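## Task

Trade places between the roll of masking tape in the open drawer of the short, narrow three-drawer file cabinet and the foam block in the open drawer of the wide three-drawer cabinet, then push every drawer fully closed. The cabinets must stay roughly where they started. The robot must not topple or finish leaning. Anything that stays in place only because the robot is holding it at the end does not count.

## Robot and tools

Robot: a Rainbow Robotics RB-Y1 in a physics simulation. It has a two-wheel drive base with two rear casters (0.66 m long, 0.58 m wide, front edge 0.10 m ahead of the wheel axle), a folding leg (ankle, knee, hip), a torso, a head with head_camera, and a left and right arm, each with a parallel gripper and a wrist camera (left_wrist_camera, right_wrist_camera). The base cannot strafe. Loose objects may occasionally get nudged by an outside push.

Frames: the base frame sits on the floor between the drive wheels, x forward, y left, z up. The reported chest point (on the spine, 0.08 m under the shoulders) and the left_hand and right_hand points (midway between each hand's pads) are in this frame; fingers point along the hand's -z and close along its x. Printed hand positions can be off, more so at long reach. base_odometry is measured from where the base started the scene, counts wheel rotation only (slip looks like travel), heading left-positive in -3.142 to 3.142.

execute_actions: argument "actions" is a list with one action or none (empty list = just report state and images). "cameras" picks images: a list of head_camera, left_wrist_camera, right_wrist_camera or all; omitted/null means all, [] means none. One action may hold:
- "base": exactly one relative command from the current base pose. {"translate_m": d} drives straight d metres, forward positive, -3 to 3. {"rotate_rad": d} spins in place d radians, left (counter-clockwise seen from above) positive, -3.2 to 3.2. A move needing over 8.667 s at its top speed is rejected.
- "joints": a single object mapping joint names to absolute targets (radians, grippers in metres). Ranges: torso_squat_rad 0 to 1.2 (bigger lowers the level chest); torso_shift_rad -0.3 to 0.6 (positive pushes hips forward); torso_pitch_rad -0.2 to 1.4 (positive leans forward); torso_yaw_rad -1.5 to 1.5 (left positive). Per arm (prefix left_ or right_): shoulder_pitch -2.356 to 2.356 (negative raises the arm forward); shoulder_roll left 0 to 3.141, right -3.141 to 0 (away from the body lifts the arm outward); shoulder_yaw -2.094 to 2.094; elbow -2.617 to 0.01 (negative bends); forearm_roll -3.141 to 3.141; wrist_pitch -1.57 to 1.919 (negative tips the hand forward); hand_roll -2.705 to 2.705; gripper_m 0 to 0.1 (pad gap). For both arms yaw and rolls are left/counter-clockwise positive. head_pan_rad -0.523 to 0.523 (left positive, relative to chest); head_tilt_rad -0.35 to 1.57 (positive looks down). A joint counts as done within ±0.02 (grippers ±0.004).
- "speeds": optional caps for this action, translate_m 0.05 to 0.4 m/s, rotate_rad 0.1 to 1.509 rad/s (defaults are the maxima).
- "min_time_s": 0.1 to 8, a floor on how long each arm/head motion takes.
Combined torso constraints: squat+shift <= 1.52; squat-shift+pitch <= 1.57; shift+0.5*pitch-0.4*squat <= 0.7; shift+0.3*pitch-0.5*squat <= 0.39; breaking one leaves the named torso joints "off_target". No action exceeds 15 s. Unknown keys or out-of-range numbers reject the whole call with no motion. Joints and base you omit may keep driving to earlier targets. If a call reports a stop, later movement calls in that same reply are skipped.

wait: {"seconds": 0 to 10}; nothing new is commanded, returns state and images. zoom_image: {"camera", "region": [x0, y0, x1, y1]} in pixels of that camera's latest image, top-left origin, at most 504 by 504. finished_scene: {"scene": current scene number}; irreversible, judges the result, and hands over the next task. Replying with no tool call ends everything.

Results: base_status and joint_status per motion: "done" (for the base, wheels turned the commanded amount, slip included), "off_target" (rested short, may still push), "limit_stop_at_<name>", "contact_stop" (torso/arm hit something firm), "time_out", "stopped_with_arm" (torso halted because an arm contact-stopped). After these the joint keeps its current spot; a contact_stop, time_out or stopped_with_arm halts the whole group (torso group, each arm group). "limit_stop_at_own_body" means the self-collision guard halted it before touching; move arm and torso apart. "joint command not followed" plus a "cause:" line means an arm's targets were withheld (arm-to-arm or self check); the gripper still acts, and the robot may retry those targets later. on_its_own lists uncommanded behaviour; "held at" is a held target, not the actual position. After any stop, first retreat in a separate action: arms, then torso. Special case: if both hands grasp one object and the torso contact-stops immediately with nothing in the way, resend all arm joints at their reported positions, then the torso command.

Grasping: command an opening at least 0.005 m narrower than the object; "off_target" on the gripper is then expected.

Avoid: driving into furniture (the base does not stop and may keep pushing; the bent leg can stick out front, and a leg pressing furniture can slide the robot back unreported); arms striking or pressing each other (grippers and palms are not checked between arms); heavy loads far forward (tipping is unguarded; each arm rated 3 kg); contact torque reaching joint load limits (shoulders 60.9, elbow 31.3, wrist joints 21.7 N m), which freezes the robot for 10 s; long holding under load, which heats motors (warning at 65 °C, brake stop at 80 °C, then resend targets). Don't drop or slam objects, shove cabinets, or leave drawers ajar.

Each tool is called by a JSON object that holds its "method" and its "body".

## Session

{"method": "execute_actions", "body": {"actions": [], "cameras": ["head_camera"]}}

Scene clock: 0.00 s.
base_odometry: x=+0.000 y=+0.000 heading=+0.000 (m, m, rad; odometry frame)
base_status: not commanded
joint_positions: torso_squat_rad=+0.350 torso_shift_rad=-0.001 torso_pitch_rad=-0.001 torso_yaw_rad=+0.000 left_shoulder_pitch_rad=-0.002 left_shoulder_roll_rad=+0.040 left_shoulder_yaw_rad=-0.022 left_elbow_rad=-0.157 left_forearm_roll_rad=+0.031 left_wrist_pitch_rad=+0.020 left_hand_roll_rad=+0.040 left_gripper_m=+0.099 right_shoulder_pitch_rad=-0.018 right_shoulder_roll_rad=-0.054 right_shoulder_yaw_rad=-0.049 right_elbow_rad=-0.248 right_forearm_roll_rad=-0.031 right_wrist_pitch_rad=-0.026 right_hand_roll_rad=-0.006 right_gripper_m=+0.100 head_pan_rad=+0.000 head_tilt_rad=+0.400
joint_status: not commanded
chest: x=-0.2287 y=+0.0007 z=+1.2475 quat_wxyz=(+1.000, -0.001, +0.000, +0.000) (m; base frame)
left_hand: x=-0.1552 y=+0.2489 z=+0.5658 quat_wxyz=(+0.997, +0.016, -0.070, +0.023) (m; base frame)
right_hand: x=-0.0894 y=-0.2662 z=+0.5779 quat_wxyz=(+0.988, -0.028, -0.146, -0.036) (m; base frame)
pictures: head_camera
Images, in order (width x height): head_camera 896x504.

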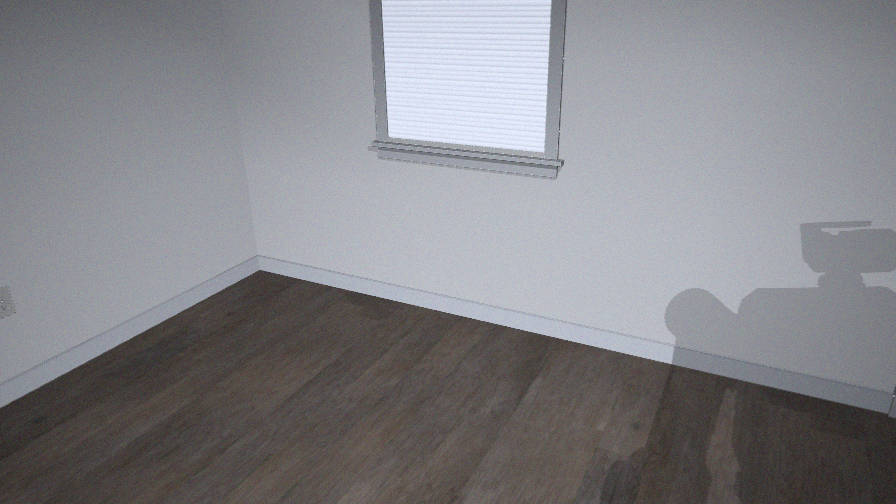

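{"method": "execute_actions", "body": {"actions": [{"base":{"rotate_rad":1.6}}], "cameras": ["head_camera"]}}

{"method": "execute_actions", "body": {"actions": [{"base":{"rotate_rad":1.6}}], "cameras": ["head_camera"]}}

{"method": "execute_actions", "body": {"actions": [{"base":{"rotate_rad":1.6}}], "cameras": ["head_camera"]}}

Scene clock: 4.33 s.
base_odometry: x=+0.000 y=+0.000 heading=+1.599 (m, m, rad; odometry frame)
base_status: done
joint_positions: torso_squat_rad=+0.350 torso_shift_rad=-0.001 torso_pitch_rad=-0.001 torso_yaw_rad=+0.000 left_shoulder_pitch_rad=-0.002 left_shoulder_roll_rad=+0.041 left_shoulder_yaw_rad=-0.022 left_elbow_rad=-0.157 left_forearm_roll_rad=+0.031 left_wrist_pitch_rad=+0.020 left_hand_roll_rad=+0.040 left_gripper_m=+0.099 right_shoulder_pitch_rad=-0.018 right_shoulder_roll_rad=-0.054 right_shoulder_yaw_rad=-0.049 right_elbow_rad=-0.248 right_forearm_roll_rad=-0.031 right_wrist_pitch_rad=-0.026 right_hand_roll_rad=-0.006 right_gripper_m=+0.100 head_pan_rad=+0.000 head_tilt_rad=+0.400
joint_status: not commanded
chest: x=-0.2288 y=+0.0007 z=+1.2475 quat_wxyz=(+1.000, -0.001, +0.000, +0.000) (m; base frame)
left_hand: x=-0.1552 y=+0.2489 z=+0.5658 quat_wxyz=(+0.997, +0.016, -0.070, +0.023) (m; base frame)
right_hand: x=-0.0894 y=-0.2663 z=+0.5779 quat_wxyz=(+0.988, -0.028, -0.146, -0.036) (m; base frame)
pictures: head_camera
Images, in order (width x height): head_camera 896x504.

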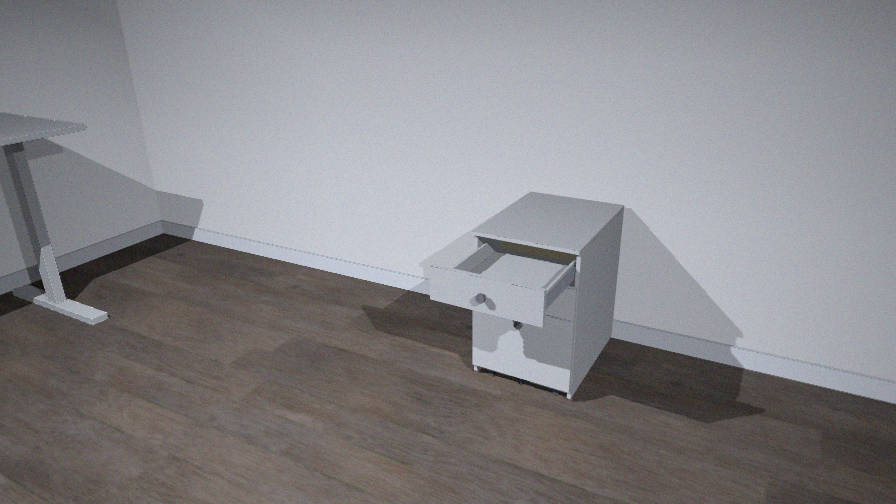

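Scene clock: 8.37 s.
base_odometry: x=+0.000 y=+0.000 heading=-3.084 (m, m, rad; odometry frame)
base_status: done
joint_positions: torso_squat_rad=+0.350 torso_shift_rad=-0.001 torso_pitch_rad=-0.001 torso_yaw_rad=+0.000 left_shoulder_pitch_rad=-0.002 left_shoulder_roll_rad=+0.041 left_shoulder_yaw_rad=-0.022 left_elbow_rad=-0.157 left_forearm_roll_rad=+0.031 left_wrist_pitch_rad=+0.020 left_hand_roll_rad=+0.040 left_gripper_m=+0.099 right_shoulder_pitch_rad=-0.018 right_shoulder_roll_rad=-0.054 right_shoulder_yaw_rad=-0.049 right_elbow_rad=-0.248 right_forearm_roll_rad=-0.031 right_wrist_pitch_rad=-0.026 right_hand_roll_rad=-0.006 right_gripper_m=+0.100 head_pan_rad=+0.000 head_tilt_rad=+0.400
joint_status: not commanded
chest: x=-0.2288 y=+0.0007 z=+1.2475 quat_wxyz=(+1.000, -0.001, +0.000, +0.000) (m; base frame)
left_hand: x=-0.1552 y=+0.2489 z=+0.5658 quat_wxyz=(+0.997, +0.016, -0.070, +0.023) (m; base frame)
right_hand: x=-0.0895 y=-0.2663 z=+0.5779 quat_wxyz=(+0.988, -0.028, -0.146, -0.036) (m; base frame)
pictures: head_camera
Images, in order (width x height): head_camera 896x504.

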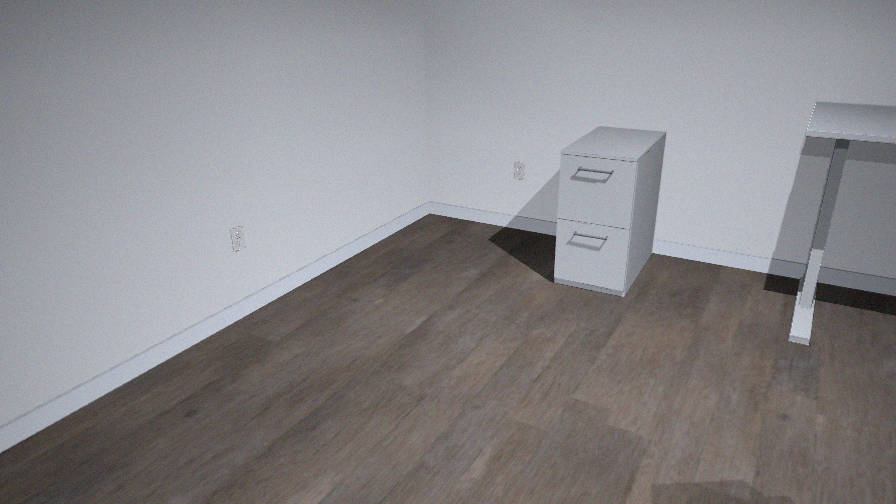

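Scene clock: 12.40 s.
base_odometry: x=+0.000 y=+0.000 heading=-1.485 (m, m, rad; odometry frame)
base_status: done
joint_positions: torso_squat_rad=+0.350 torso_shift_rad=-0.001 torso_pitch_rad=-0.001 torso_yaw_rad=+0.000 left_shoulder_pitch_rad=-0.002 left_shoulder_roll_rad=+0.041 left_shoulder_yaw_rad=-0.022 left_elbow_rad=-0.157 left_forearm_roll_rad=+0.031 left_wrist_pitch_rad=+0.020 left_hand_roll_rad=+0.040 left_gripper_m=+0.099 right_shoulder_pitch_rad=-0.018 right_shoulder_roll_rad=-0.054 right_shoulder_yaw_rad=-0.049 right_elbow_rad=-0.248 right_forearm_roll_rad=-0.031 right_wrist_pitch_rad=-0.026 right_hand_roll_rad=-0.006 right_gripper_m=+0.100 head_pan_rad=+0.000 head_tilt_rad=+0.400
joint_status: not commanded
chest: x=-0.2288 y=+0.0007 z=+1.2475 quat_wxyz=(+1.000, -0.001, +0.000, +0.000) (m; base frame)
left_hand: x=-0.1552 y=+0.2489 z=+0.5658 quat_wxyz=(+0.997, +0.016, -0.070, +0.023) (m; base frame)
right_hand: x=-0.0895 y=-0.2663 z=+0.5779 quat_wxyz=(+0.988, -0.028, -0.146, -0.036) (m; base frame)
pictures: head_camera
Images, in order (width x height): head_camera 896x504.

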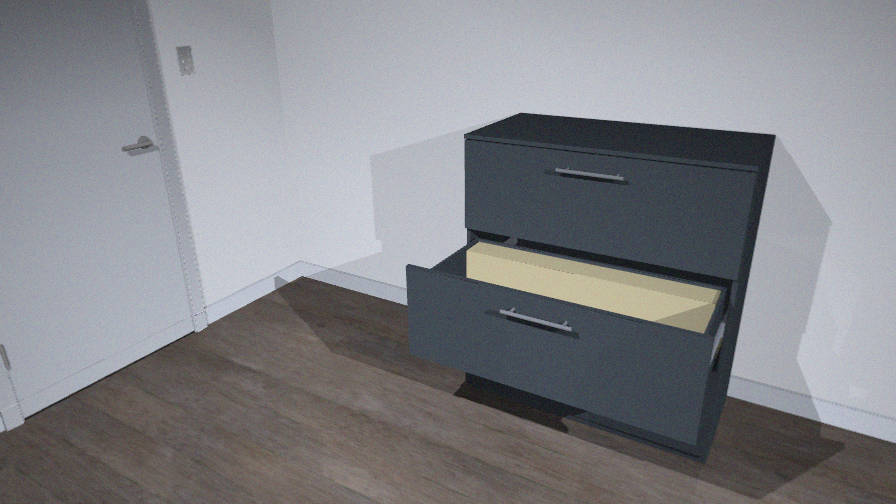

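{"method": "execute_actions", "body": {"actions": [{"base":{"rotate_rad":-3.08}}], "cameras": []}}

{"method": "execute_actions", "body": {"actions": [{"base":{"translate_m":0.97}}], "cameras": []}}

{"method": "execute_actions", "body": {"actions": [{"base":{"rotate_rad":-0.6},"joints":{"head_tilt_rad":0.3,"torso_pitch_rad":0.5}}], "cameras": ["head_camera"]}}

Scene clock: 18.83 s.
base_odometry: x=+0.000 y=+0.000 heading=+1.719 (m, m, rad; odometry frame)
base_status: done
joint_positions: torso_squat_rad=+0.350 torso_shift_rad=-0.001 torso_pitch_rad=-0.001 torso_yaw_rad=+0.000 left_shoulder_pitch_rad=-0.002 left_shoulder_roll_rad=+0.041 left_shoulder_yaw_rad=-0.022 left_elbow_rad=-0.157 left_forearm_roll_rad=+0.031 left_wrist_pitch_rad=+0.020 left_hand_roll_rad=+0.040 left_gripper_m=+0.099 right_shoulder_pitch_rad=-0.018 right_shoulder_roll_rad=-0.054 right_shoulder_yaw_rad=-0.049 right_elbow_rad=-0.248 right_forearm_roll_rad=-0.031 right_wrist_pitch_rad=-0.026 right_hand_roll_rad=-0.006 right_gripper_m=+0.100 head_pan_rad=+0.000 head_tilt_rad=+0.400
joint_status: not commanded
chest: x=-0.2288 y=+0.0007 z=+1.2475 quat_wxyz=(+1.000, -0.001, +0.000, +0.000) (m; base frame)
left_hand: x=-0.1552 y=+0.2490 z=+0.5658 quat_wxyz=(+0.997, +0.016, -0.070, +0.023) (m; base frame)
right_hand: x=-0.0895 y=-0.2663 z=+0.5779 quat_wxyz=(+0.988, -0.028, -0.146, -0.036) (m; base frame)
pictures: none
No camera images: the call's "cameras" was empty. Leave "cameras" out to get every camera's image.

Scene clock: 22.60 s.
base_odometry: x=-0.142 y=+0.959 heading=+1.718 (m, m, rad; odometry frame)
base_status: done
joint_positions: torso_squat_rad=+0.350 torso_shift_rad=-0.001 torso_pitch_rad=+0.000 torso_yaw_rad=+0.000 left_shoulder_pitch_rad=-0.002 left_shoulder_roll_rad=+0.041 left_shoulder_yaw_rad=-0.022 left_elbow_rad=-0.157 left_forearm_roll_rad=+0.031 left_wrist_pitch_rad=+0.020 left_hand_roll_rad=+0.040 left_gripper_m=+0.099 right_shoulder_pitch_rad=-0.018 right_shoulder_roll_rad=-0.054 right_shoulder_yaw_rad=-0.049 right_elbow_rad=-0.248 right_forearm_roll_rad=-0.031 right_wrist_pitch_rad=-0.026 right_hand_roll_rad=-0.006 right_gripper_m=+0.100 head_pan_rad=+0.000 head_tilt_rad=+0.400
joint_status: not commanded
chest: x=-0.2287 y=+0.0007 z=+1.2475 quat_wxyz=(+1.000, -0.001, +0.000, +0.000) (m; base frame)
left_hand: x=-0.1551 y=+0.2490 z=+0.5658 quat_wxyz=(+0.997, +0.016, -0.070, +0.023) (m; base frame)
right_hand: x=-0.0894 y=-0.2663 z=+0.5779 quat_wxyz=(+0.988, -0.028, -0.146, -0.036) (m; base frame)
pictures: none
No camera images: the call's "cameras" was empty. Leave "cameras" out to get every camera's image.

Scene clock: 25.20 s.
base_odometry: x=-0.142 y=+0.959 heading=+1.119 (m, m, rad; odometry frame)
base_status: done
joint_positions: torso_squat_rad=+0.350 torso_shift_rad=-0.001 torso_pitch_rad=+0.500 torso_yaw_rad=+0.000 left_shoulder_pitch_rad=-0.002 left_shoulder_roll_rad=+0.041 left_shoulder_yaw_rad=-0.022 left_elbow_rad=-0.157 left_forearm_roll_rad=+0.031 left_wrist_pitch_rad=+0.020 left_hand_roll_rad=+0.040 left_gripper_m=+0.099 right_shoulder_pitch_rad=-0.018 right_shoulder_roll_rad=-0.054 right_shoulder_yaw_rad=-0.049 right_elbow_rad=-0.248 right_forearm_roll_rad=-0.031 right_wrist_pitch_rad=-0.026 right_hand_roll_rad=-0.006 right_gripper_m=+0.100 head_pan_rad=+0.000 head_tilt_rad=+0.300
joint_status: all done
chest: x=-0.0802 y=+0.0008 z=+1.2096 quat_wxyz=(+0.969, -0.001, +0.247, +0.000) (m; base frame)
left_hand: x=-0.3427 y=+0.2490 z=+0.5762 quat_wxyz=(+0.983, +0.021, +0.179, +0.018) (m; base frame)
right_hand: x=-0.2795 y=-0.2663 z=+0.5553 quat_wxyz=(+0.994, -0.036, +0.103, -0.029) (m; base frame)
pictures: head_camera
Images, in order (width x height): head_camera 896x504.

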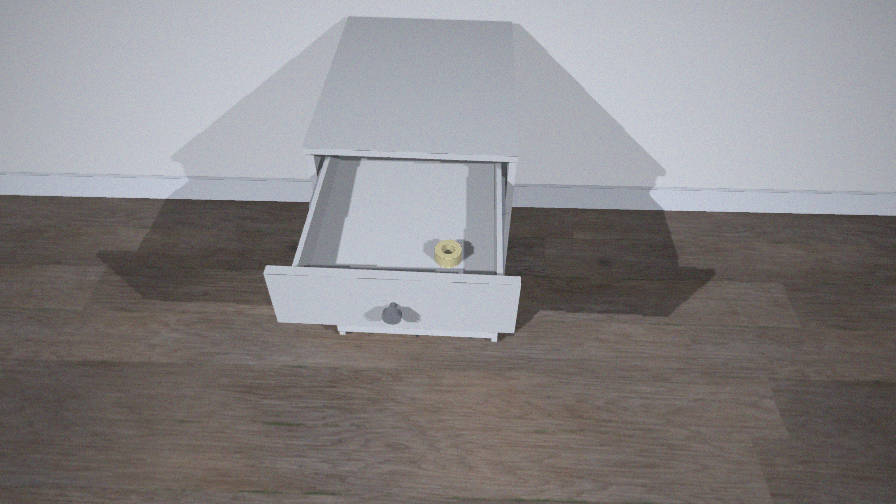

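{"method": "execute_actions", "body": {"actions": [{"base":{"rotate_rad":-0.04},"joints":{"torso_pitch_rad":1.0,"torso_squat_rad":0,"left_shoulder_pitch_rad":-1.3,"left_elbow_rad":-1.4,"left_wrist_pitch_rad":1.7,"left_shoulder_roll_rad":0,"left_hand_roll_rad":-1.4,"right_shoulder_pitch_rad":-0.8}}], "cameras": []}}

{"method": "execute_actions", "body": {"actions": [{"base":{"translate_m":0.57}}], "cameras": ["head_camera","left_wrist_camera"]}}

Scene clock: 28.23 s.
base_odometry: x=-0.142 y=+0.959 heading=+1.079 (m, m, rad; odometry frame)
base_status: done
joint_positions: torso_squat_rad=+0.000 torso_shift_rad=-0.001 torso_pitch_rad=+1.000 torso_yaw_rad=+0.000 left_shoulder_pitch_rad=-1.300 left_shoulder_roll_rad=+0.000 left_shoulder_yaw_rad=-0.022 left_elbow_rad=-1.400 left_forearm_roll_rad=+0.031 left_wrist_pitch_rad=+1.700 left_hand_roll_rad=-1.400 left_gripper_m=+0.099 right_shoulder_pitch_rad=-0.800 right_shoulder_roll_rad=-0.054 right_shoulder_yaw_rad=-0.049 right_elbow_rad=-0.248 right_forearm_roll_rad=-0.031 right_wrist_pitch_rad=-0.026 right_hand_roll_rad=-0.006 right_gripper_m=+0.100 head_pan_rad=+0.000 head_tilt_rad=+0.300
joint_status: all done
chest: x=+0.0319 y=+0.0007 z=+1.1476 quat_wxyz=(+0.878, -0.001, +0.480, +0.000) (m; base frame)
left_hand: x=+0.3944 y=+0.0064 z=+0.7046 quat_wxyz=(+0.613, -0.084, -0.030, -0.785) (m; base frame)
right_hand: x=+0.0386 y=-0.1612 z=+0.4315 quat_wxyz=(+0.996, +0.047, -0.017, +0.072) (m; base frame)
pictures: none
No camera images: the call's "cameras" was empty. Leave "cameras" out to get every camera's image.

Scene clock: 31.00 s.
base_odometry: x=+0.127 y=+1.462 heading=+1.079 (m, m, rad; odometry frame)
base_status: done
joint_positions: torso_squat_rad=+0.000 torso_shift_rad=-0.001 torso_pitch_rad=+1.000 torso_yaw_rad=+0.000 left_shoulder_pitch_rad=-1.300 left_shoulder_roll_rad=+0.000 left_shoulder_yaw_rad=-0.022 left_elbow_rad=-1.400 left_forearm_roll_rad=+0.031 left_wrist_pitch_rad=+1.700 left_hand_roll_rad=-1.400 left_gripper_m=+0.099 right_shoulder_pitch_rad=-0.800 right_shoulder_roll_rad=-0.054 right_shoulder_yaw_rad=-0.049 right_elbow_rad=-0.248 right_forearm_roll_rad=-0.031 right_wrist_pitch_rad=-0.026 right_hand_roll_rad=-0.006 right_gripper_m=+0.100 head_pan_rad=+0.000 head_tilt_rad=+0.300
joint_status: not commanded
chest: x=+0.0318 y=+0.0007 z=+1.1476 quat_wxyz=(+0.878, -0.001, +0.479, +0.000) (m; base frame)
left_hand: x=+0.3943 y=+0.0064 z=+0.7046 quat_wxyz=(+0.613, -0.084, -0.030, -0.785) (m; base frame)
right_hand: x=+0.0385 y=-0.1612 z=+0.4315 quat_wxyz=(+0.996, +0.047, -0.017, +0.072) (m; base frame)
pictures: head_camera, left_wrist_camera
Images, in order (width x height): head_camera 896x504, left_wrist_camera 644x364.

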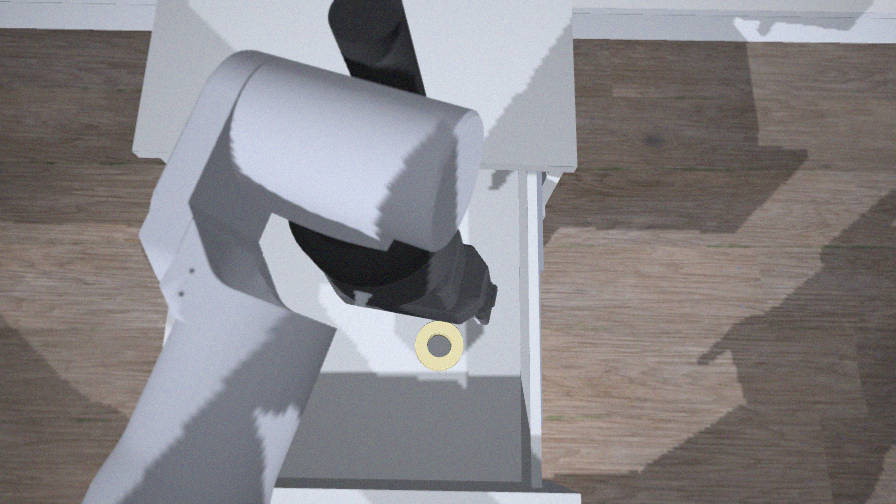

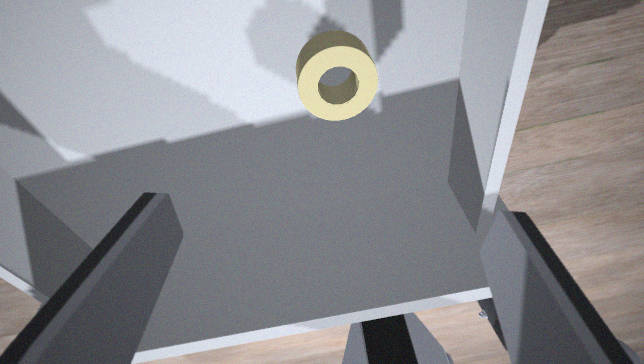

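Looks about above. Lower.

{"method": "execute_actions", "body": {"actions": [{"joints":{"torso_squat_rad":0.55}}], "cameras": ["left_wrist_camera"]}}

Scene clock: 34.00 s.
base_odometry: x=+0.127 y=+1.461 heading=+1.079 (m, m, rad; odometry frame)
base_status: not commanded
joint_positions: torso_squat_rad=+0.550 torso_shift_rad=-0.001 torso_pitch_rad=+1.000 torso_yaw_rad=+0.000 left_shoulder_pitch_rad=-1.300 left_shoulder_roll_rad=+0.000 left_shoulder_yaw_rad=-0.022 left_elbow_rad=-1.400 left_forearm_roll_rad=+0.031 left_wrist_pitch_rad=+1.700 left_hand_roll_rad=-1.400 left_gripper_m=+0.099 right_shoulder_pitch_rad=-0.800 right_shoulder_roll_rad=-0.054 right_shoulder_yaw_rad=-0.049 right_elbow_rad=-0.248 right_forearm_roll_rad=-0.031 right_wrist_pitch_rad=-0.026 right_hand_roll_rad=-0.006 right_gripper_m=+0.100 head_pan_rad=+0.000 head_tilt_rad=+0.300
joint_status: all done
chest: x=+0.0319 y=+0.0006 z=+1.0444 quat_wxyz=(+0.878, -0.001, +0.479, +0.000) (m; base frame)
left_hand: x=+0.3944 y=+0.0064 z=+0.6014 quat_wxyz=(+0.613, -0.084, -0.030, -0.785) (m; base frame)
right_hand: x=+0.0386 y=-0.1612 z=+0.3283 quat_wxyz=(+0.996, +0.047, -0.017, +0.072) (m; base frame)
pictures: left_wrist_camera
Images, in order (width x height): left_wrist_camera 644x364.

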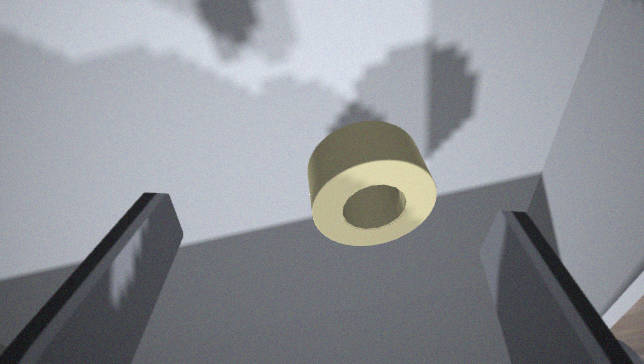

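{"method": "execute_actions", "body": {"actions": [{"joints":{"left_elbow_rad":-1.17,"left_wrist_pitch_rad":1.47}}], "cameras": ["left_wrist_camera"]}}

Scene clock: 44.63 s.
TORQUE FAULT: left_elbow_rad reached its load limit. The robot stopped for 10 seconds, dropped its targets and accepts commands again. The stop added 9.5 s to the call and to motion_time.
base_odometry: x=+0.127 y=+1.461 heading=+1.079 (m, m, rad; odometry frame)
base_status: not commanded
joint_positions: torso_squat_rad=+0.550 torso_shift_rad=-0.002 torso_pitch_rad=+0.998 torso_yaw_rad=+0.000 left_shoulder_pitch_rad=-1.308 left_shoulder_roll_rad=+0.000 left_shoulder_yaw_rad=-0.022 left_elbow_rad=-1.242 left_forearm_roll_rad=+0.030 left_wrist_pitch_rad=+1.551 left_hand_roll_rad=-1.400 left_gripper_m=+0.099 right_shoulder_pitch_rad=-0.800 right_shoulder_roll_rad=-0.054 right_shoulder_yaw_rad=-0.049 right_elbow_rad=-0.248 right_forearm_roll_rad=-0.031 right_wrist_pitch_rad=-0.026 right_hand_roll_rad=-0.006 right_gripper_m=+0.100 head_pan_rad=+0.000 head_tilt_rad=+0.300
joint_status: left_elbow_rad torque_fault (moved +0.158 of +0.230); left_wrist_pitch_rad torque_fault (moved -0.149 of -0.230)
on_its_own: left_elbow_rad is held at -1.238, not at your -1.170, since a torque_fault; left_wrist_pitch_rad is held at +1.550, not at your +1.470, since a torque_fault
chest: x=+0.0310 y=+0.0006 z=+1.0450 quat_wxyz=(+0.878, -0.001, +0.478, +0.000) (m; base frame)
left_hand: x=+0.3905 y=+0.0018 z=+0.5654 quat_wxyz=(+0.613, -0.082, -0.030, -0.785) (m; base frame)
right_hand: x=+0.0393 y=-0.1611 z=+0.3289 quat_wxyz=(+0.996, +0.047, -0.018, +0.072) (m; base frame)
pictures: left_wrist_camera
Images, in order (width x height): left_wrist_camera 644x364.

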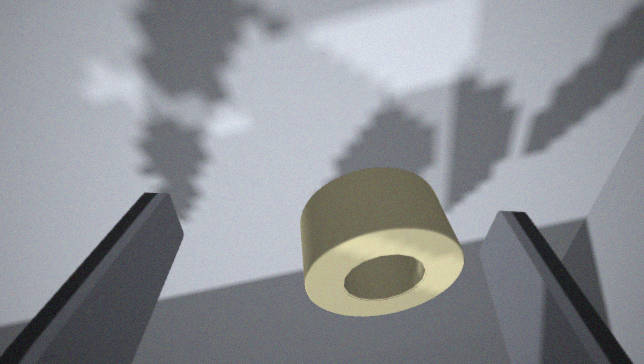

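Hit the floor. Ease up slightly and grip.

{"method": "execute_actions", "body": {"actions": [{"joints":{"left_elbow_rad":-1.27,"left_wrist_pitch_rad":1.57,"left_shoulder_pitch_rad":-1.3}}], "cameras": []}}

{"method": "execute_actions", "body": {"actions": [{"joints":{"left_gripper_m":0.03}}], "cameras": []}}

{"method": "execute_actions", "body": {"actions": [{"joints":{"torso_squat_rad":0,"left_elbow_rad":-1.5,"left_wrist_pitch_rad":1.8}}], "cameras": ["left_wrist_camera"]}}

Scene clock: 45.63 s.
base_odometry: x=+0.127 y=+1.462 heading=+1.079 (m, m, rad; odometry frame)
base_status: not commanded
joint_positions: torso_squat_rad=+0.550 torso_shift_rad=-0.001 torso_pitch_rad=+1.000 torso_yaw_rad=+0.000 left_shoulder_pitch_rad=-1.300 left_shoulder_roll_rad=+0.000 left_shoulder_yaw_rad=-0.022 left_elbow_rad=-1.270 left_forearm_roll_rad=+0.030 left_wrist_pitch_rad=+1.570 left_hand_roll_rad=-1.400 left_gripper_m=+0.099 right_shoulder_pitch_rad=-0.800 right_shoulder_roll_rad=-0.054 right_shoulder_yaw_rad=-0.049 right_elbow_rad=-0.248 right_forearm_roll_rad=-0.031 right_wrist_pitch_rad=-0.026 right_hand_roll_rad=-0.006 right_gripper_m=+0.100 head_pan_rad=+0.000 head_tilt_rad=+0.300
joint_status: all done
chest: x=+0.0317 y=+0.0006 z=+1.0445 quat_wxyz=(+0.878, -0.001, +0.479, +0.000) (m; base frame)
left_hand: x=+0.3901 y=+0.0029 z=+0.5687 quat_wxyz=(+0.614, -0.083, -0.031, -0.784) (m; base frame)
right_hand: x=+0.0386 y=-0.1612 z=+0.3284 quat_wxyz=(+0.996, +0.047, -0.017, +0.072) (m; base frame)
pictures: none
No camera images: the call's "cameras" was empty. Leave "cameras" out to get every camera's image.

Scene clock: 46.80 s.
base_odometry: x=+0.127 y=+1.462 heading=+1.079 (m, m, rad; odometry frame)
base_status: not commanded
joint_positions: torso_squat_rad=+0.550 torso_shift_rad=-0.001 torso_pitch_rad=+1.000 torso_yaw_rad=+0.000 left_shoulder_pitch_rad=-1.300 left_shoulder_roll_rad=+0.000 left_shoulder_yaw_rad=-0.022 left_elbow_rad=-1.270 left_forearm_roll_rad=+0.030 left_wrist_pitch_rad=+1.570 left_hand_roll_rad=-1.400 left_gripper_m=+0.048 right_shoulder_pitch_rad=-0.800 right_shoulder_roll_rad=-0.054 right_shoulder_yaw_rad=-0.049 right_elbow_rad=-0.248 right_forearm_roll_rad=-0.031 right_wrist_pitch_rad=-0.026 right_hand_roll_rad=-0.006 right_gripper_m=+0.100 head_pan_rad=+0.000 head_tilt_rad=+0.300
joint_status: left_gripper_m off_target (ended at +0.048, target +0.030)
chest: x=+0.0317 y=+0.0006 z=+1.0445 quat_wxyz=(+0.878, -0.001, +0.479, +0.000) (m; base frame)
left_hand: x=+0.3901 y=+0.0029 z=+0.5687 quat_wxyz=(+0.614, -0.083, -0.031, -0.784) (m; base frame)
right_hand: x=+0.0386 y=-0.1612 z=+0.3284 quat_wxyz=(+0.996, +0.047, -0.017, +0.072) (m; base frame)
pictures: none
No camera images: the call's "cameras" was empty. Leave "cameras" out to get every camera's image.

Scene clock: 49.40 s.
base_odometry: x=+0.127 y=+1.461 heading=+1.079 (m, m, rad; odometry frame)
base_status: not commanded
joint_positions: torso_squat_rad=+0.000 torso_shift_rad=-0.001 torso_pitch_rad=+1.000 torso_yaw_rad=+0.000 left_shoulder_pitch_rad=-1.300 left_shoulder_roll_rad=+0.000 left_shoulder_yaw_rad=-0.022 left_elbow_rad=-1.500 left_forearm_roll_rad=+0.030 left_wrist_pitch_rad=+1.800 left_hand_roll_rad=-1.400 left_gripper_m=+0.048 right_shoulder_pitch_rad=-0.800 right_shoulder_roll_rad=-0.054 right_shoulder_yaw_rad=-0.049 right_elbow_rad=-0.248 right_forearm_roll_rad=-0.031 right_wrist_pitch_rad=-0.026 right_hand_roll_rad=-0.006 right_gripper_m=+0.100 head_pan_rad=+0.000 head_tilt_rad=+0.300
joint_status: all done
chest: x=+0.0318 y=+0.0007 z=+1.1476 quat_wxyz=(+0.878, -0.001, +0.480, +0.000) (m; base frame)
left_hand: x=+0.3950 y=+0.0103 z=+0.7300 quat_wxyz=(+0.611, -0.083, -0.030, -0.786) (m; base frame)
right_hand: x=+0.0384 y=-0.1611 z=+0.4315 quat_wxyz=(+0.996, +0.047, -0.017, +0.072) (m; base frame)
pictures: left_wrist_camera
Images, in order (width x height): left_wrist_camera 644x364.

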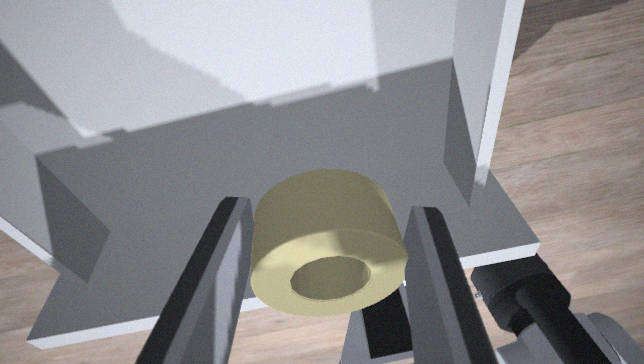

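{"method": "execute_actions", "body": {"actions": [{"base":{"translate_m":-0.4},"joints":{"torso_pitch_rad":0.6,"left_shoulder_pitch_rad":-0.9,"left_shoulder_roll_rad":0.3,"right_shoulder_pitch_rad":-0.5}}], "cameras": []}}

{"method": "execute_actions", "body": {"actions": [{"base":{"rotate_rad":-2.51}}], "cameras": []}}

{"method": "execute_actions", "body": {"actions": [{"base":{"translate_m":1.94}}], "cameras": []}}

{"method": "execute_actions", "body": {"actions": [{"base":{"rotate_rad":-0.63},"joints":{"head_tilt_rad":0.1}}], "cameras": ["head_camera"]}}

Scene clock: 53.07 s.
base_odometry: x=-0.062 y=+1.109 heading=+1.077 (m, m, rad; odometry frame)
base_status: done
joint_positions: torso_squat_rad=+0.000 torso_shift_rad=-0.001 torso_pitch_rad=+0.600 torso_yaw_rad=+0.000 left_shoulder_pitch_rad=-0.900 left_shoulder_roll_rad=+0.300 left_shoulder_yaw_rad=-0.022 left_elbow_rad=-1.500 left_forearm_roll_rad=+0.030 left_wrist_pitch_rad=+1.800 left_hand_roll_rad=-1.400 left_gripper_m=+0.048 right_shoulder_pitch_rad=-0.500 right_shoulder_roll_rad=-0.054 right_shoulder_yaw_rad=-0.049 right_elbow_rad=-0.248 right_forearm_roll_rad=-0.031 right_wrist_pitch_rad=-0.026 right_hand_roll_rad=-0.006 right_gripper_m=+0.100 head_pan_rad=+0.000 head_tilt_rad=+0.300
joint_status: all done
chest: x=-0.0539 y=+0.0007 z=+1.2359 quat_wxyz=(+0.955, -0.001, +0.296, +0.000) (m; base frame)
left_hand: x=+0.3565 y=+0.2422 z=+0.8432 quat_wxyz=(+0.678, +0.078, +0.075, -0.727) (m; base frame)
right_hand: x=+0.0226 y=-0.2162 z=+0.5386 quat_wxyz=(+0.996, +0.005, -0.074, +0.039) (m; base frame)
pictures: none
No camera images: the call's "cameras" was empty. Leave "cameras" out to get every camera's image.

Scene clock: 57.87 s.
base_odometry: x=-0.062 y=+1.109 heading=-1.432 (m, m, rad; odometry frame)
base_status: done
joint_positions: torso_squat_rad=+0.000 torso_shift_rad=-0.001 torso_pitch_rad=+0.600 torso_yaw_rad=+0.000 left_shoulder_pitch_rad=-0.900 left_shoulder_roll_rad=+0.300 left_shoulder_yaw_rad=-0.022 left_elbow_rad=-1.500 left_forearm_roll_rad=+0.030 left_wrist_pitch_rad=+1.800 left_hand_roll_rad=-1.400 left_gripper_m=+0.048 right_shoulder_pitch_rad=-0.500 right_shoulder_roll_rad=-0.054 right_shoulder_yaw_rad=-0.049 right_elbow_rad=-0.248 right_forearm_roll_rad=-0.031 right_wrist_pitch_rad=-0.026 right_hand_roll_rad=-0.006 right_gripper_m=+0.100 head_pan_rad=+0.000 head_tilt_rad=+0.300
joint_status: not commanded
chest: x=-0.0539 y=+0.0007 z=+1.2359 quat_wxyz=(+0.955, -0.001, +0.296, +0.000) (m; base frame)
left_hand: x=+0.3565 y=+0.2422 z=+0.8432 quat_wxyz=(+0.678, +0.078, +0.075, -0.727) (m; base frame)
right_hand: x=+0.0226 y=-0.2162 z=+0.5386 quat_wxyz=(+0.996, +0.005, -0.074, +0.039) (m; base frame)
pictures: none
No camera images: the call's "cameras" was empty. Leave "cameras" out to get every camera's image.

Scene clock: 64.17 s.
base_odometry: x=+0.205 y=-0.813 heading=-1.433 (m, m, rad; odometry frame)
base_status: done
joint_positions: torso_squat_rad=+0.000 torso_shift_rad=-0.001 torso_pitch_rad=+0.600 torso_yaw_rad=+0.000 left_shoulder_pitch_rad=-0.900 left_shoulder_roll_rad=+0.300 left_shoulder_yaw_rad=-0.022 left_elbow_rad=-1.500 left_forearm_roll_rad=+0.030 left_wrist_pitch_rad=+1.800 left_hand_roll_rad=-1.400 left_gripper_m=+0.048 right_shoulder_pitch_rad=-0.500 right_shoulder_roll_rad=-0.054 right_shoulder_yaw_rad=-0.049 right_elbow_rad=-0.248 right_forearm_roll_rad=-0.031 right_wrist_pitch_rad=-0.026 right_hand_roll_rad=-0.006 right_gripper_m=+0.100 head_pan_rad=+0.000 head_tilt_rad=+0.300
joint_status: not commanded
chest: x=-0.0538 y=+0.0007 z=+1.2359 quat_wxyz=(+0.955, -0.001, +0.296, +0.000) (m; base frame)
left_hand: x=+0.3565 y=+0.2422 z=+0.8432 quat_wxyz=(+0.678, +0.078, +0.075, -0.727) (m; base frame)
right_hand: x=+0.0228 y=-0.2162 z=+0.5386 quat_wxyz=(+0.996, +0.005, -0.074, +0.040) (m; base frame)
pictures: none
No camera images: the call's "cameras" was empty. Leave "cameras" out to get every camera's image.

Scene clock: 66.73 s.
base_odometry: x=+0.205 y=-0.812 heading=-2.062 (m, m, rad; odometry frame)
base_status: done
joint_positions: torso_squat_rad=+0.000 torso_shift_rad=-0.001 torso_pitch_rad=+0.600 torso_yaw_rad=+0.000 left_shoulder_pitch_rad=-0.900 left_shoulder_roll_rad=+0.300 left_shoulder_yaw_rad=-0.022 left_elbow_rad=-1.500 left_forearm_roll_rad=+0.030 left_wrist_pitch_rad=+1.800 left_hand_roll_rad=-1.400 left_gripper_m=+0.048 right_shoulder_pitch_rad=-0.500 right_shoulder_roll_rad=-0.054 right_shoulder_yaw_rad=-0.049 right_elbow_rad=-0.248 right_forearm_roll_rad=-0.031 right_wrist_pitch_rad=-0.026 right_hand_roll_rad=-0.006 right_gripper_m=+0.100 head_pan_rad=+0.000 head_tilt_rad=+0.100
joint_status: all done
chest: x=-0.0539 y=+0.0007 z=+1.2359 quat_wxyz=(+0.955, -0.001, +0.296, +0.000) (m; base frame)
left_hand: x=+0.3565 y=+0.2422 z=+0.8432 quat_wxyz=(+0.678, +0.078, +0.075, -0.727) (m; base frame)
right_hand: x=+0.0228 y=-0.2162 z=+0.5386 quat_wxyz=(+0.996, +0.005, -0.074, +0.040) (m; base frame)
pictures: head_camera
Images, in order (width x height): head_camera 896x504.

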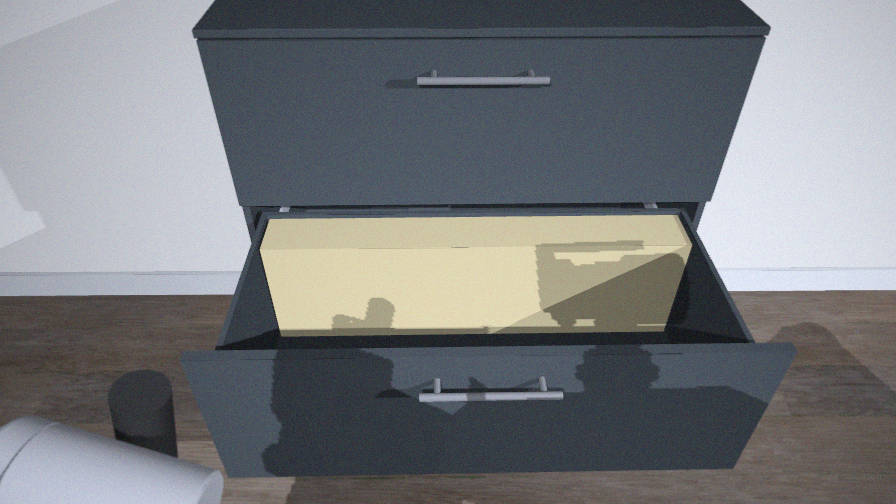

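{"method": "execute_actions", "body": {"actions": [{"base":{"translate_m":0.44},"joints":{"head_tilt_rad":0.75,"right_shoulder_pitch_rad":-0.9,"right_elbow_rad":-1.5,"right_wrist_pitch_rad":1.8,"right_shoulder_roll_rad":-0.5,"right_hand_roll_rad":1.4,"left_shoulder_roll_rad":0.5}}], "cameras": ["head_camera"]}}

Scene clock: 69.57 s.
base_odometry: x=-0.003 y=-1.200 heading=-2.063 (m, m, rad; odometry frame)
base_status: done
joint_positions: torso_squat_rad=+0.000 torso_shift_rad=-0.001 torso_pitch_rad=+0.600 torso_yaw_rad=+0.000 left_shoulder_pitch_rad=-0.900 left_shoulder_roll_rad=+0.500 left_shoulder_yaw_rad=-0.022 left_elbow_rad=-1.500 left_forearm_roll_rad=+0.030 left_wrist_pitch_rad=+1.800 left_hand_roll_rad=-1.400 left_gripper_m=+0.048 right_shoulder_pitch_rad=-0.900 right_shoulder_roll_rad=-0.500 right_shoulder_yaw_rad=-0.049 right_elbow_rad=-1.500 right_forearm_roll_rad=-0.031 right_wrist_pitch_rad=+1.800 right_hand_roll_rad=+1.400 right_gripper_m=+0.100 head_pan_rad=+0.000 head_tilt_rad=+0.750
joint_status: all done
chest: x=-0.0539 y=+0.0007 z=+1.2359 quat_wxyz=(+0.955, -0.001, +0.296, +0.000) (m; base frame)
left_hand: x=+0.3765 y=+0.3438 z=+0.8768 quat_wxyz=(+0.688, +0.158, +0.125, -0.697) (m; base frame)
right_hand: x=+0.3794 y=-0.3567 z=+0.8845 quat_wxyz=(+0.713, -0.156, +0.114, +0.674) (m; base frame)
pictures: head_camera
Images, in order (width x height): head_camera 896x504.

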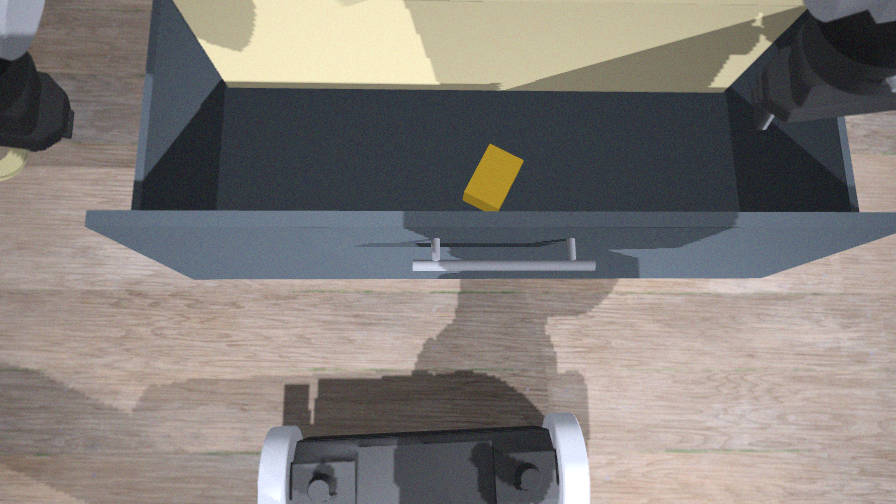

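{"method": "execute_actions", "body": {"actions": [{"base":{"translate_m":0.06},"joints":{"torso_pitch_rad":1.0,"head_tilt_rad":0.35,"right_shoulder_pitch_rad":-1.3,"right_shoulder_roll_rad":-0.1,"right_hand_roll_rad":0.65,"left_shoulder_roll_rad":0.3,"left_shoulder_pitch_rad":-1.3}}]}}

Scene clock: 72.17 s.
base_odometry: x=-0.031 y=-1.253 heading=-2.063 (m, m, rad; odometry frame)
base_status: done
joint_positions: torso_squat_rad=+0.000 torso_shift_rad=-0.001 torso_pitch_rad=+1.000 torso_yaw_rad=+0.000 left_shoulder_pitch_rad=-1.300 left_shoulder_roll_rad=+0.300 left_shoulder_yaw_rad=-0.022 left_elbow_rad=-1.500 left_forearm_roll_rad=+0.031 left_wrist_pitch_rad=+1.800 left_hand_roll_rad=-1.400 left_gripper_m=+0.048 right_shoulder_pitch_rad=-1.300 right_shoulder_roll_rad=-0.100 right_shoulder_yaw_rad=-0.049 right_elbow_rad=-1.500 right_forearm_roll_rad=-0.031 right_wrist_pitch_rad=+1.800 right_hand_roll_rad=+0.650 right_gripper_m=+0.100 head_pan_rad=+0.000 head_tilt_rad=+0.350
joint_status: all done
chest: x=+0.0318 y=+0.0007 z=+1.1476 quat_wxyz=(+0.878, -0.001, +0.479, +0.000) (m; base frame)
left_hand: x=+0.4518 y=+0.1630 z=+0.7256 quat_wxyz=(+0.646, +0.040, +0.043, -0.761) (m; base frame)
right_hand: x=+0.4212 y=-0.0739 z=+0.7229 quat_wxyz=(+0.883, +0.050, +0.009, +0.467) (m; base frame)
pictures: head_camera, left_wrist_camera, right_wrist_camera
Images, in order (width x height): head_camera 896x504, left_wrist_camera 644x364, right_wrist_camera 644x364.

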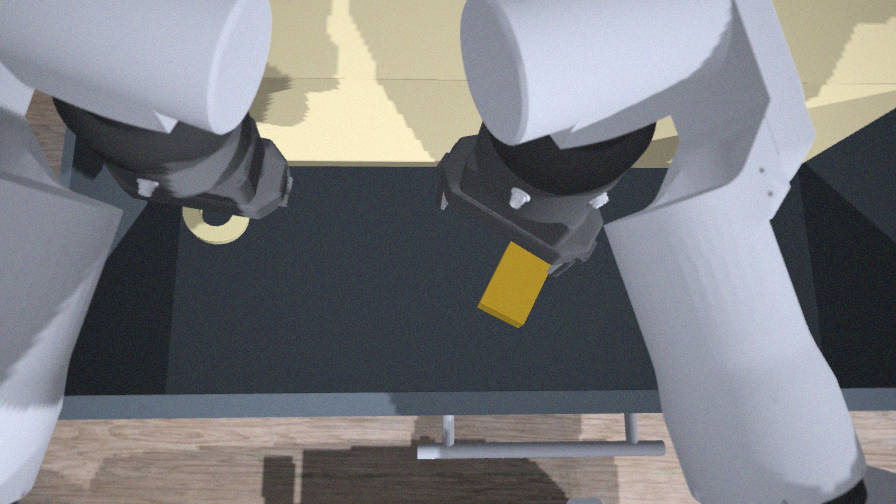

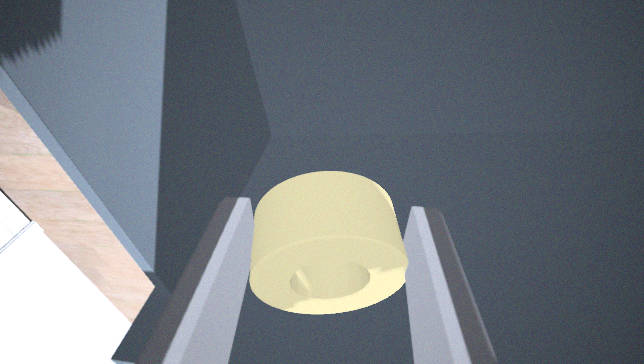

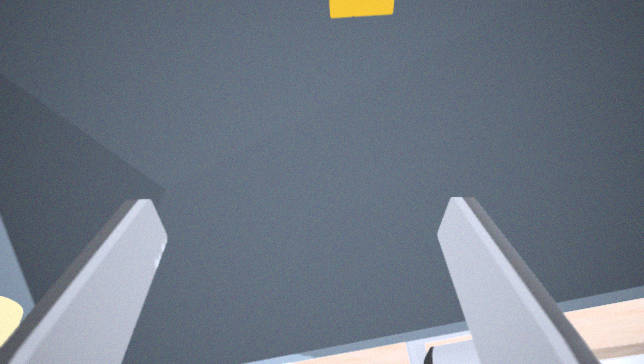

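Descend partway, both arms.

{"method": "execute_actions", "body": {"actions": [{"joints":{"torso_squat_rad":0.3,"right_elbow_rad":-0.9,"right_wrist_pitch_rad":1.2,"right_hand_roll_rad":0.72,"left_elbow_rad":-0.9,"left_wrist_pitch_rad":1.2},"min_time_s":2}], "cameras": ["right_wrist_camera"]}}

Scene clock: 74.90 s.
base_odometry: x=-0.031 y=-1.253 heading=-2.063 (m, m, rad; odometry frame)
base_status: not commanded
joint_positions: torso_squat_rad=+0.300 torso_shift_rad=-0.001 torso_pitch_rad=+1.000 torso_yaw_rad=+0.000 left_shoulder_pitch_rad=-1.300 left_shoulder_roll_rad=+0.300 left_shoulder_yaw_rad=-0.022 left_elbow_rad=-0.900 left_forearm_roll_rad=+0.031 left_wrist_pitch_rad=+1.200 left_hand_roll_rad=-1.400 left_gripper_m=+0.048 right_shoulder_pitch_rad=-1.300 right_shoulder_roll_rad=-0.100 right_shoulder_yaw_rad=-0.049 right_elbow_rad=-0.900 right_forearm_roll_rad=-0.031 right_wrist_pitch_rad=+1.200 right_hand_roll_rad=+0.720 right_gripper_m=+0.100 head_pan_rad=+0.000 head_tilt_rad=+0.350
joint_status: all done
chest: x=+0.0318 y=+0.0006 z=+1.1164 quat_wxyz=(+0.878, -0.001, +0.479, +0.000) (m; base frame)
left_hand: x=+0.4268 y=+0.1944 z=+0.5474 quat_wxyz=(+0.652, +0.041, +0.043, -0.756) (m; base frame)
right_hand: x=+0.3858 y=-0.0755 z=+0.5435 quat_wxyz=(+0.870, +0.050, +0.008, +0.490) (m; base frame)
pictures: right_wrist_camera
Images, in order (width x height): right_wrist_camera 644x364.

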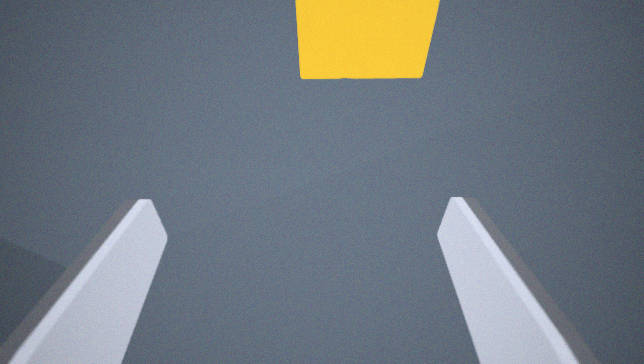

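{"method": "execute_actions", "body": {"actions": [{"joints":{"right_shoulder_roll_rad":-0.18,"right_shoulder_pitch_rad":-1.38,"right_elbow_rad":-0.8,"right_wrist_pitch_rad":1.18}}], "cameras": ["right_wrist_camera"]}}

Scene clock: 76.40 s.
base_odometry: x=-0.031 y=-1.253 heading=-2.063 (m, m, rad; odometry frame)
base_status: not commanded
joint_positions: torso_squat_rad=+0.300 torso_shift_rad=-0.001 torso_pitch_rad=+1.000 torso_yaw_rad=+0.000 left_shoulder_pitch_rad=-1.300 left_shoulder_roll_rad=+0.300 left_shoulder_yaw_rad=-0.022 left_elbow_rad=-0.900 left_forearm_roll_rad=+0.031 left_wrist_pitch_rad=+1.200 left_hand_roll_rad=-1.400 left_gripper_m=+0.048 right_shoulder_pitch_rad=-1.380 right_shoulder_roll_rad=-0.180 right_shoulder_yaw_rad=-0.049 right_elbow_rad=-0.800 right_forearm_roll_rad=-0.031 right_wrist_pitch_rad=+1.180 right_hand_roll_rad=+0.720 right_gripper_m=+0.100 head_pan_rad=+0.000 head_tilt_rad=+0.350
joint_status: all done
chest: x=+0.0318 y=+0.0006 z=+1.1164 quat_wxyz=(+0.878, -0.001, +0.479, +0.000) (m; base frame)
left_hand: x=+0.4268 y=+0.1944 z=+0.5474 quat_wxyz=(+0.652, +0.041, +0.043, -0.756) (m; base frame)
right_hand: x=+0.4193 y=-0.1175 z=+0.5469 quat_wxyz=(+0.873, +0.012, +0.015, +0.487) (m; base frame)
pictures: right_wrist_camera
Images, in order (width x height): right_wrist_camera 644x364.

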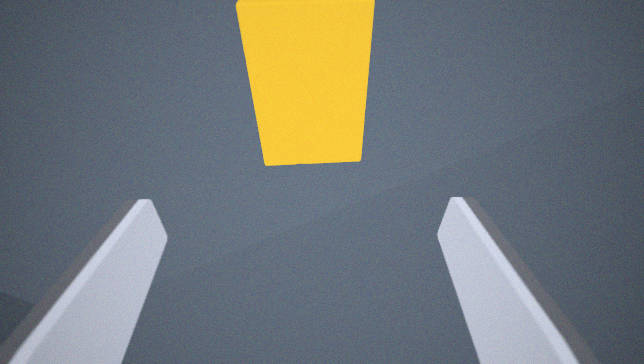

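{"method": "execute_actions", "body": {"actions": [{"base":{"translate_m":0.025},"joints":{"torso_squat_rad":0.5}}], "cameras": ["right_wrist_camera"]}}

Scene clock: 78.17 s.
base_odometry: x=-0.043 y=-1.275 heading=-2.063 (m, m, rad; odometry frame)
base_status: done
joint_positions: torso_squat_rad=+0.500 torso_shift_rad=-0.001 torso_pitch_rad=+1.000 torso_yaw_rad=+0.000 left_shoulder_pitch_rad=-1.300 left_shoulder_roll_rad=+0.300 left_shoulder_yaw_rad=-0.022 left_elbow_rad=-0.900 left_forearm_roll_rad=+0.031 left_wrist_pitch_rad=+1.200 left_hand_roll_rad=-1.400 left_gripper_m=+0.048 right_shoulder_pitch_rad=-1.380 right_shoulder_roll_rad=-0.180 right_shoulder_yaw_rad=-0.049 right_elbow_rad=-0.800 right_forearm_roll_rad=-0.031 right_wrist_pitch_rad=+1.180 right_hand_roll_rad=+0.720 right_gripper_m=+0.100 head_pan_rad=+0.000 head_tilt_rad=+0.350
joint_status: all done
chest: x=+0.0318 y=+0.0006 z=+1.0620 quat_wxyz=(+0.878, -0.001, +0.479, +0.000) (m; base frame)
left_hand: x=+0.4268 y=+0.1943 z=+0.4929 quat_wxyz=(+0.652, +0.041, +0.043, -0.756) (m; base frame)
right_hand: x=+0.4193 y=-0.1175 z=+0.4924 quat_wxyz=(+0.873, +0.012, +0.015, +0.487) (m; base frame)
pictures: right_wrist_camera
Images, in order (width x height): right_wrist_camera 644x364.

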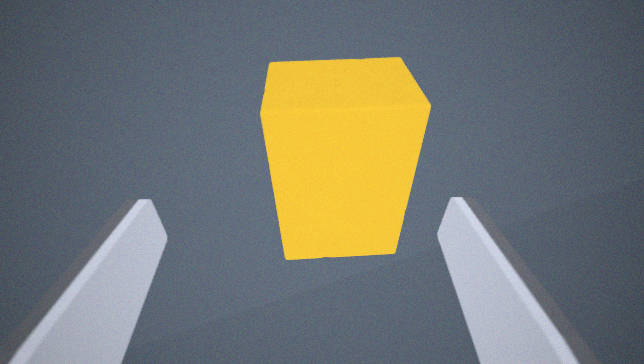

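{"method": "execute_actions", "body": {"actions": [{"joints":{"torso_squat_rad":0.56,"right_shoulder_roll_rad":-0.2}}], "cameras": ["right_wrist_camera"]}}

Scene clock: 79.70 s.
base_odometry: x=-0.043 y=-1.275 heading=-2.063 (m, m, rad; odometry frame)
base_status: not commanded
joint_positions: torso_squat_rad=+0.560 torso_shift_rad=-0.001 torso_pitch_rad=+1.000 torso_yaw_rad=+0.000 left_shoulder_pitch_rad=-1.300 left_shoulder_roll_rad=+0.300 left_shoulder_yaw_rad=-0.022 left_elbow_rad=-0.900 left_forearm_roll_rad=+0.031 left_wrist_pitch_rad=+1.200 left_hand_roll_rad=-1.400 left_gripper_m=+0.048 right_shoulder_pitch_rad=-1.380 right_shoulder_roll_rad=-0.200 right_shoulder_yaw_rad=-0.049 right_elbow_rad=-0.800 right_forearm_roll_rad=-0.031 right_wrist_pitch_rad=+1.180 right_hand_roll_rad=+0.720 right_gripper_m=+0.100 head_pan_rad=+0.000 head_tilt_rad=+0.350
joint_status: all done
chest: x=+0.0319 y=+0.0006 z=+1.0407 quat_wxyz=(+0.878, -0.001, +0.479, +0.000) (m; base frame)
left_hand: x=+0.4269 y=+0.1943 z=+0.4717 quat_wxyz=(+0.652, +0.041, +0.043, -0.756) (m; base frame)
right_hand: x=+0.4241 y=-0.1304 z=+0.4717 quat_wxyz=(+0.875, +0.002, +0.016, +0.484) (m; base frame)
pictures: right_wrist_camera
Images, in order (width x height): right_wrist_camera 644x364.

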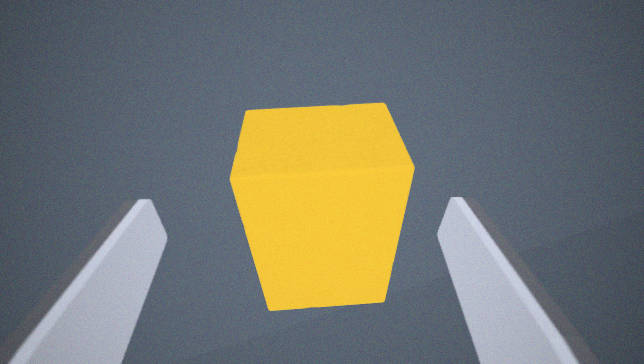

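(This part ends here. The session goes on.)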